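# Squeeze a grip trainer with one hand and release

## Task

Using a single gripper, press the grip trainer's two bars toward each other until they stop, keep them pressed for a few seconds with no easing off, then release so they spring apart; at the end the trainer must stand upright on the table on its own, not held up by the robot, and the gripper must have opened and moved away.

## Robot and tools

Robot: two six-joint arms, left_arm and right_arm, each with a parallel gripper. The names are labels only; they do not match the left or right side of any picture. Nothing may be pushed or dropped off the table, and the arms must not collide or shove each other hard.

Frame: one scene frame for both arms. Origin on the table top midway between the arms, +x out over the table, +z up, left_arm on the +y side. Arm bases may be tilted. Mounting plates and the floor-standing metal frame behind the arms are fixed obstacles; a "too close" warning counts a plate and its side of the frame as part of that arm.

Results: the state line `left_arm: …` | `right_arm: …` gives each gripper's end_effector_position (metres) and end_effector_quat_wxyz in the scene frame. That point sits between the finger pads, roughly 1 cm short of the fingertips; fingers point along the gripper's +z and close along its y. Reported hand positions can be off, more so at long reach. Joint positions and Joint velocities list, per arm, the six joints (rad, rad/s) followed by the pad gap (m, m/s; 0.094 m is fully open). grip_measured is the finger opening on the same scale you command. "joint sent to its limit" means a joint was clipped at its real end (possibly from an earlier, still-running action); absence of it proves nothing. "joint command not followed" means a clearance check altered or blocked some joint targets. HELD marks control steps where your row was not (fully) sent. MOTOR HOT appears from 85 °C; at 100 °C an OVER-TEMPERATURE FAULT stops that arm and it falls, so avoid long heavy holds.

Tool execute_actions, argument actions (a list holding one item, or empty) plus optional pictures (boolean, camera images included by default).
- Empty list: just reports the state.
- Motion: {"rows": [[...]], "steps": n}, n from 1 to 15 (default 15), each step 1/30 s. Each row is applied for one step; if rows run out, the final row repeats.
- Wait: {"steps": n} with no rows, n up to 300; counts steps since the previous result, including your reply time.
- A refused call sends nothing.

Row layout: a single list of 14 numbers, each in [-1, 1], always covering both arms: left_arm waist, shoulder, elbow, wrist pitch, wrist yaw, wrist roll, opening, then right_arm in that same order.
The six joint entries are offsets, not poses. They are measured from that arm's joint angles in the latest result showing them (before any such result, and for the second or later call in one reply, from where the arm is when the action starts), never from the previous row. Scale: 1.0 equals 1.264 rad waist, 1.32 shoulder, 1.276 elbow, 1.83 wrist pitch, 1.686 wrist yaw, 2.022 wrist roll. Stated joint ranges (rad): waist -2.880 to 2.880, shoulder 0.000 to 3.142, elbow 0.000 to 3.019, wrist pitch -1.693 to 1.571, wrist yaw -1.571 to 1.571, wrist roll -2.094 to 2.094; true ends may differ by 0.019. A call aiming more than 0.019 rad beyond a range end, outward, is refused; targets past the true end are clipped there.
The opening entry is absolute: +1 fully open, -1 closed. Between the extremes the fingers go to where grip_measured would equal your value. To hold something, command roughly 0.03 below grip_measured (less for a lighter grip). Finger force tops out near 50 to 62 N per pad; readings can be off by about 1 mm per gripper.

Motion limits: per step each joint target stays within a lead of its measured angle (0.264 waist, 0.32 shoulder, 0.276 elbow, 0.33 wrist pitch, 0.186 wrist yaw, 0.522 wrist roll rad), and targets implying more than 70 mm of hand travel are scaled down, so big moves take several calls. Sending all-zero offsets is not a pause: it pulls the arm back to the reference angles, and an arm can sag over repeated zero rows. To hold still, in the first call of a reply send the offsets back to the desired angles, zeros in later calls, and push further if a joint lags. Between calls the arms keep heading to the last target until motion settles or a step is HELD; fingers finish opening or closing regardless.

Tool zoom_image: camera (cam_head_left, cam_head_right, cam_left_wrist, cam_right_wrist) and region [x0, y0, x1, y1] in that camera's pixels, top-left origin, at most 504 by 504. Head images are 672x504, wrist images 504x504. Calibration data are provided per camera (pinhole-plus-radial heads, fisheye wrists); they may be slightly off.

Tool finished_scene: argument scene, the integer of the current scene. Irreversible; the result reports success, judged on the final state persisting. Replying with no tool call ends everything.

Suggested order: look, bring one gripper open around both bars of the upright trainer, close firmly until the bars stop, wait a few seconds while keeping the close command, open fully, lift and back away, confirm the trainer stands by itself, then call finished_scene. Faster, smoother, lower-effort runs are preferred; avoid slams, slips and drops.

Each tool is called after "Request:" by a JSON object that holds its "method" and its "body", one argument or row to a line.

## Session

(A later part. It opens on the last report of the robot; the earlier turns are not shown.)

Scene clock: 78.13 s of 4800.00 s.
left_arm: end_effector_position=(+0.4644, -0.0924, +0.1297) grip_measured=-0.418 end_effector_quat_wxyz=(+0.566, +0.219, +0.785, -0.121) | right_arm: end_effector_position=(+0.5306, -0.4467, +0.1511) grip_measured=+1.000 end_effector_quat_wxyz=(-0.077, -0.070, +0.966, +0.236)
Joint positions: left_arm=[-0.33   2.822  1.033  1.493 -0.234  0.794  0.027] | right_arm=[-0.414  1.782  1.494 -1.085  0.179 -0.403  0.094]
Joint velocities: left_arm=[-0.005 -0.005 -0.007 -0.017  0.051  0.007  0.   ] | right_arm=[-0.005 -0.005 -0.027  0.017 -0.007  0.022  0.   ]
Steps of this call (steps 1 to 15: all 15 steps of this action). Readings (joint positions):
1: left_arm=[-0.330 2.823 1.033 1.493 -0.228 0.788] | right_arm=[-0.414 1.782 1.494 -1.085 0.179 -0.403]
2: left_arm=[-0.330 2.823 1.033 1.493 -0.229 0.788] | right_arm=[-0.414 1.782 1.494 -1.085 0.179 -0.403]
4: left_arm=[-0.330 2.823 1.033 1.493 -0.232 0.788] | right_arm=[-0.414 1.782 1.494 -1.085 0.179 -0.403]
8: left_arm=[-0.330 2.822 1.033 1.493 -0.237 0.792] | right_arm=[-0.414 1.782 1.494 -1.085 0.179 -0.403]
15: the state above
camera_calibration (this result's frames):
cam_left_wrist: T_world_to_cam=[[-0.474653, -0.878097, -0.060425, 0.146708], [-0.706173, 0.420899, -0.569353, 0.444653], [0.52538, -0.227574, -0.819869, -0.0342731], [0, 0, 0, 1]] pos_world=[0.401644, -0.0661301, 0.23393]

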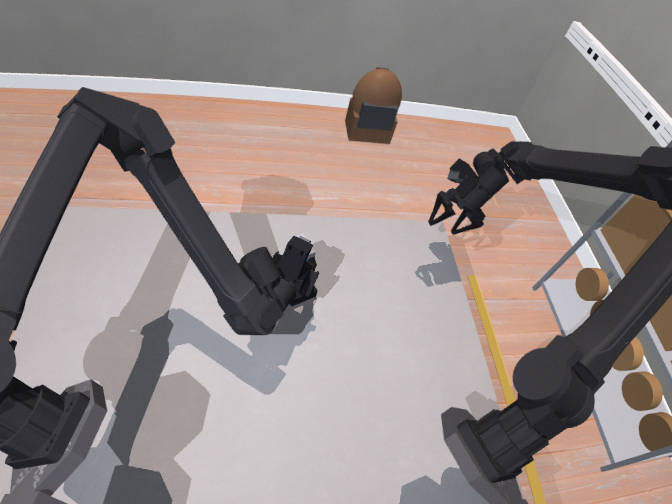

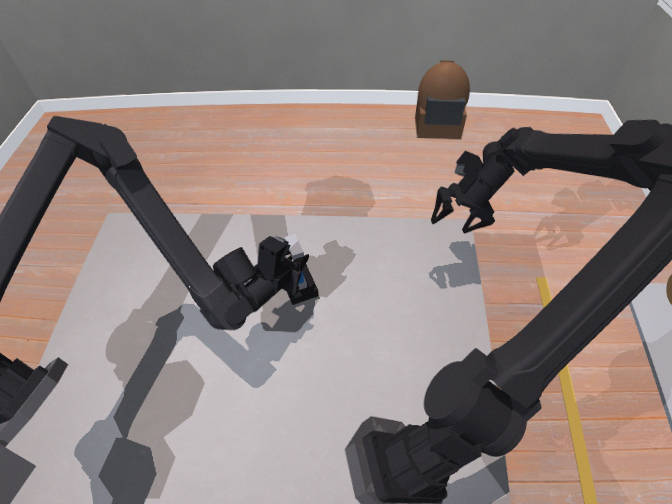

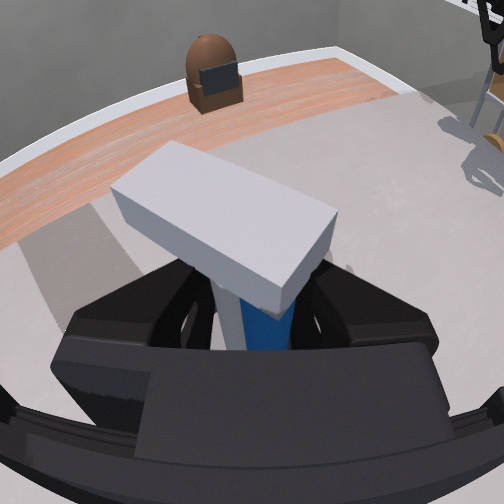

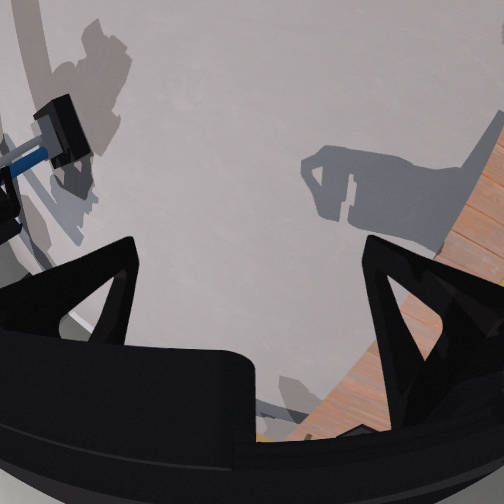

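Request:
{"method": "execute_actions", "body": {
  "actions": [
    {"rows":[[0,0,0,0,0,0,-1,0,0,0,0,0,0,1]]}
  ],
  "pictures": false
}}

Request:
{"method": "execute_actions", "body": {
  "actions": [
    {"steps":150}
  ],
  "pictures": false
}}

Request:
{"method": "execute_actions", "body": {
  "actions": [
    {"rows":[[0,0,0,0,0,0,-1,0,0,0,0,0,0,1]]}
  ],
  "pictures": false
}}

Request:
{"method": "execute_actions", "body": {
  "actions": [
    {"rows":[[0,0,0,0,0,0,-0.3,0,0,0,0,0,0,1],[0,0,0,0,0,0,-0.2,0,0,0,0,0,0,1],[0,0,0,0,0,0,-0.1,0,0,0,0,0,0,1],[0,0,0,0,0,0,0,0,0,0,0,0,0,1],[0,0,0,0,0,0,0.1,0,0,0,0,0,0,1],[0,0,0,0,0,0,0.2,0,0,0,0,0,0,1],[0,0,0,0,0,0,0.4,0,0,0,0,0,0,1],[0,0,0,0,0,0,1,0,0,0,0,0,0,1]]}
  ],
  "pictures": false
}}

Request:
{"method": "execute_actions", "body": {
  "actions": [
    {"rows":[[0,-0.02,-0.22,0,0,0,1,0,0,0,0,0,0,1]]}
  ]
}}

Scene clock: 87.00 s of 4800.00 s.
left_arm: end_effector_position=(+0.4644, -0.0924, +0.1296) grip_measured=-0.418 end_effector_quat_wxyz=(+0.566, +0.219, +0.786, -0.121) | right_arm: end_effector_position=(+0.5306, -0.4467, +0.1511) grip_measured=+1.000 end_effector_quat_wxyz=(-0.077, -0.070, +0.966, +0.236)
Joint positions: left_arm=[-0.33   2.822  1.033  1.493 -0.234  0.794  0.027] | right_arm=[-0.414  1.782  1.494 -1.085  0.179 -0.403  0.094]
Joint velocities: left_arm=[-0.015 -0.005 -0.007 -0.022 -0.007  0.037  0.   ] | right_arm=[-0.015  0.005 -0.012  0.002 -0.037  0.11   0.   ]
Steps of this call (steps 1 to 15: the robot went on to your last target; steps 16 to 110: nothing new was sent; then 4.70 s passed at rest; steps 111 to 125: all 15 steps of this action). Readings (joint positions):
111: left_arm=[-0.330 2.822 1.033 1.493 -0.234 0.794] | right_arm=[-0.414 1.782 1.494 -1.085 0.179 -0.403]
112: left_arm=[-0.330 2.822 1.033 1.493 -0.234 0.794] | right_arm=[-0.414 1.782 1.494 -1.085 0.179 -0.403]
114: left_arm=[-0.330 2.822 1.033 1.493 -0.234 0.794] | right_arm=[-0.414 1.782 1.494 -1.085 0.179 -0.403]
118: left_arm=[-0.330 2.822 1.033 1.493 -0.234 0.794] | right_arm=[-0.414 1.782 1.494 -1.085 0.179 -0.403]
125: the state above

Scene clock: 92.00 s of 4800.00 s.
left_arm: end_effector_position=(+0.4644, -0.0924, +0.1296) grip_measured=-0.418 end_effector_quat_wxyz=(+0.566, +0.219, +0.786, -0.121) | right_arm: end_effector_position=(+0.5306, -0.4467, +0.1511) grip_measured=+1.000 end_effector_quat_wxyz=(-0.077, -0.070, +0.966, +0.236)
Joint positions: left_arm=[-0.33   2.822  1.033  1.493 -0.234  0.794  0.027] | right_arm=[-0.414  1.782  1.494 -1.085  0.179 -0.403  0.094]
Joint velocities: left_arm=[-0.005  0.005 -0.012  0.002 -0.066 -0.051 -0.   ] | right_arm=[-0.005  0.005 -0.007 -0.007  0.007 -0.007  0.   ]
Steps of this call (steps 1 to 15: the robot went on to your last target; steps 16 to 110: nothing new was sent; then 1.33 s passed at rest). Readings (joint positions):
1: left_arm=[-0.330 2.822 1.033 1.493 -0.234 0.794] | right_arm=[-0.414 1.782 1.494 -1.085 0.179 -0.403]
2: left_arm=[-0.330 2.822 1.033 1.493 -0.234 0.794] | right_arm=[-0.414 1.782 1.494 -1.085 0.179 -0.403]
4: left_arm=[-0.330 2.822 1.033 1.493 -0.234 0.794] | right_arm=[-0.414 1.782 1.494 -1.085 0.179 -0.403]
8: left_arm=[-0.330 2.822 1.033 1.493 -0.234 0.794] | right_arm=[-0.414 1.782 1.494 -1.085 0.179 -0.403]
110: the state above
All arms were judged still, so your last target was given up. Only a new action makes them travel on or press farther. Fingers that are still opening or closing keep moving.

Scene clock: 92.50 s of 4800.00 s.
left_arm: end_effector_position=(+0.4644, -0.0924, +0.1296) grip_measured=-0.418 end_effector_quat_wxyz=(+0.566, +0.219, +0.786, -0.121) | right_arm: end_effector_position=(+0.5306, -0.4467, +0.1511) grip_measured=+1.000 end_effector_quat_wxyz=(-0.077, -0.070, +0.966, +0.236)
Joint positions: left_arm=[-0.33   2.822  1.033  1.493 -0.234  0.794  0.027] | right_arm=[-0.414  1.782  1.494 -1.085  0.179 -0.403  0.094]
Joint velocities: left_arm=[-0.015 -0.024  0.002 -0.027  0.037 -0.139  0.001] | right_arm=[-0.005 -0.015 -0.002 -0.017 -0.051  0.007  0.   ]
Steps of this call (steps 1 to 15: all 15 steps of this action). Readings (joint positions):
1: left_arm=[-0.330 2.822 1.033 1.493 -0.234 0.794] | right_arm=[-0.414 1.782 1.494 -1.085 0.179 -0.403]
2: left_arm=[-0.330 2.822 1.033 1.493 -0.234 0.794] | right_arm=[-0.414 1.782 1.494 -1.085 0.179 -0.403]
4: left_arm=[-0.330 2.822 1.033 1.493 -0.234 0.794] | right_arm=[-0.414 1.782 1.494 -1.085 0.179 -0.403]
8: left_arm=[-0.330 2.822 1.033 1.493 -0.234 0.794] | right_arm=[-0.414 1.782 1.494 -1.085 0.179 -0.403]
15: the state above

Scene clock: 93.00 s of 4800.00 s.
left_arm: end_effector_position=(+0.4644, -0.0921, +0.1294) grip_measured=+1.000 end_effector_quat_wxyz=(+0.566, +0.219, +0.786, -0.120) | right_arm: end_effector_position=(+0.5306, -0.4467, +0.1511) grip_measured=+1.000 end_effector_quat_wxyz=(-0.077, -0.070, +0.966, +0.236)
Joint positions: left_arm=[-0.33   2.822  1.033  1.493 -0.236  0.796  0.094] | right_arm=[-0.414  1.782  1.494 -1.085  0.179 -0.403  0.094]
Joint velocities: left_arm=[-0.005 -0.005  0.007  0.002 -0.007 -0.051  0.   ] | right_arm=[-0.005  0.015  0.012 -0.007 -0.022 -0.007  0.   ]
Steps of this call (steps 1 to 15: all 15 steps of this action). Readings (joint positions):
1: left_arm=[-0.330 2.822 1.033 1.493 -0.235 0.796] | right_arm=[-0.414 1.782 1.494 -1.085 0.179 -0.403]
2: left_arm=[-0.330 2.822 1.033 1.493 -0.236 0.796] | right_arm=[-0.414 1.782 1.494 -1.085 0.179 -0.403]
4: left_arm=[-0.330 2.822 1.033 1.493 -0.239 0.796] | right_arm=[-0.414 1.782 1.494 -1.085 0.179 -0.403]
8: left_arm=[-0.330 2.822 1.033 1.493 -0.237 0.796] | right_arm=[-0.414 1.782 1.494 -1.085 0.179 -0.403]
15: the state above

Scene clock: 93.50 s of 4800.00 s.
left_arm: end_effector_position=(+0.3503, -0.0475, +0.1146) grip_measured=+1.000 end_effector_quat_wxyz=(+0.474, +0.304, +0.812, -0.153) | right_arm: end_effector_position=(+0.5306, -0.4467, +0.1511) grip_measured=+1.000 end_effector_quat_wxyz=(-0.077, -0.070, +0.966, +0.236)
Joint positions: left_arm=[-0.33   2.798  0.744  1.493 -0.236  0.796  0.094] | right_arm=[-0.414  1.782  1.494 -1.085  0.179 -0.403  0.094]
Joint velocities: left_arm=[-0.005  0.005 -0.007 -0.007  0.007 -0.066  0.   ] | right_arm=[-0.005  0.005 -0.007 -0.032  0.007  0.11   0.   ]
Steps of this call (steps 1 to 15: all 15 steps of this action). Readings (joint positions):
1: left_arm=[-0.330 2.819 1.016 1.493 -0.236 0.796] | right_arm=[-0.414 1.782 1.494 -1.085 0.179 -0.403]
2: left_arm=[-0.330 2.807 0.978 1.493 -0.236 0.796] | right_arm=[-0.414 1.782 1.494 -1.085 0.179 -0.403]
4: left_arm=[-0.330 2.786 0.872 1.493 -0.236 0.796] | right_arm=[-0.414 1.782 1.494 -1.085 0.179 -0.403]
8: left_arm=[-0.330 2.793 0.741 1.493 -0.236 0.796] | right_arm=[-0.414 1.782 1.494 -1.085 0.179 -0.403]
15: the state above
camera_calibration (this result's frames):
cam_left_wrist: T_world_to_cam=[[-0.634429, -0.771777, -0.0431243, 0.190121], [-0.695947, 0.594593, -0.402637, 0.322187], [0.336387, -0.225433, -0.914343, 0.100611], [0, 0, 0, 1]] pos_world=[0.310999, -0.0221583, 0.229917]

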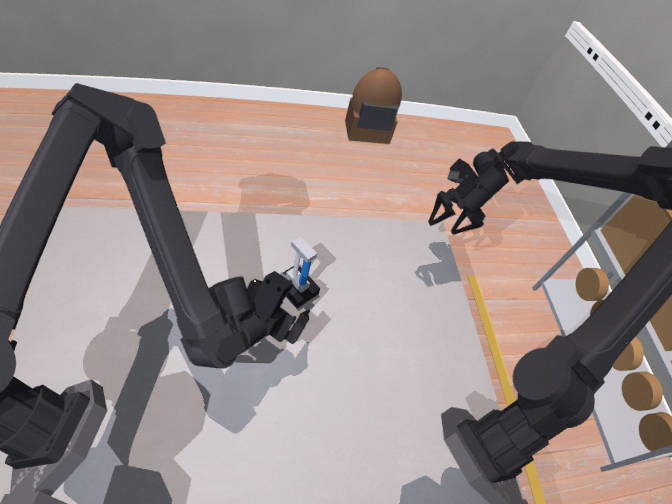

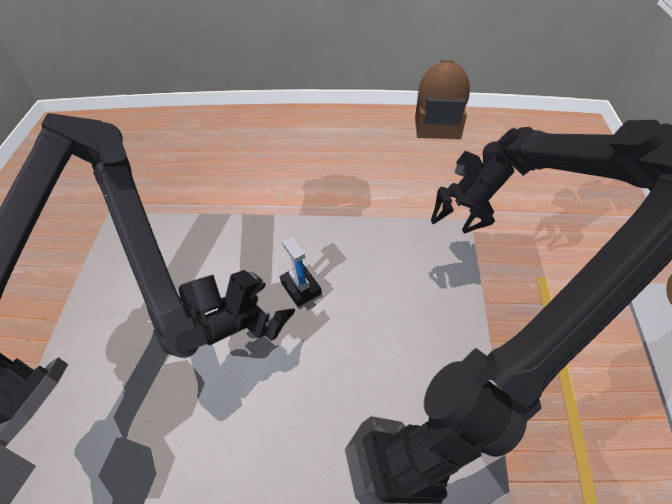

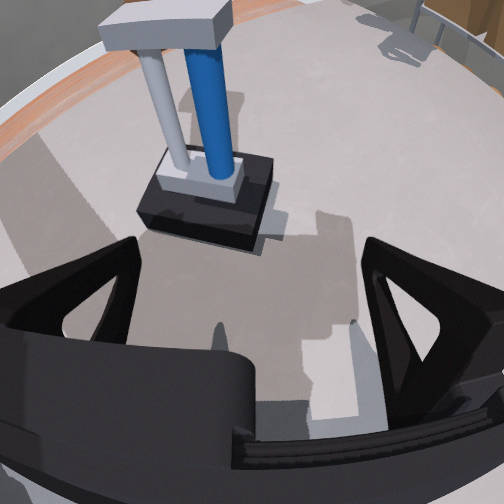

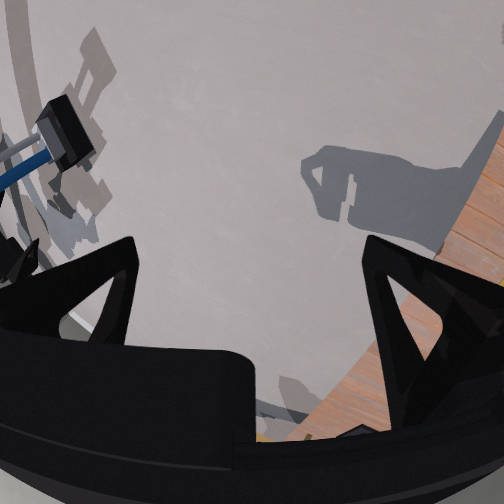

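Request:
{"method": "finished_scene", "body": {
  "scene": 1
}}

The scene is finished: the task was done.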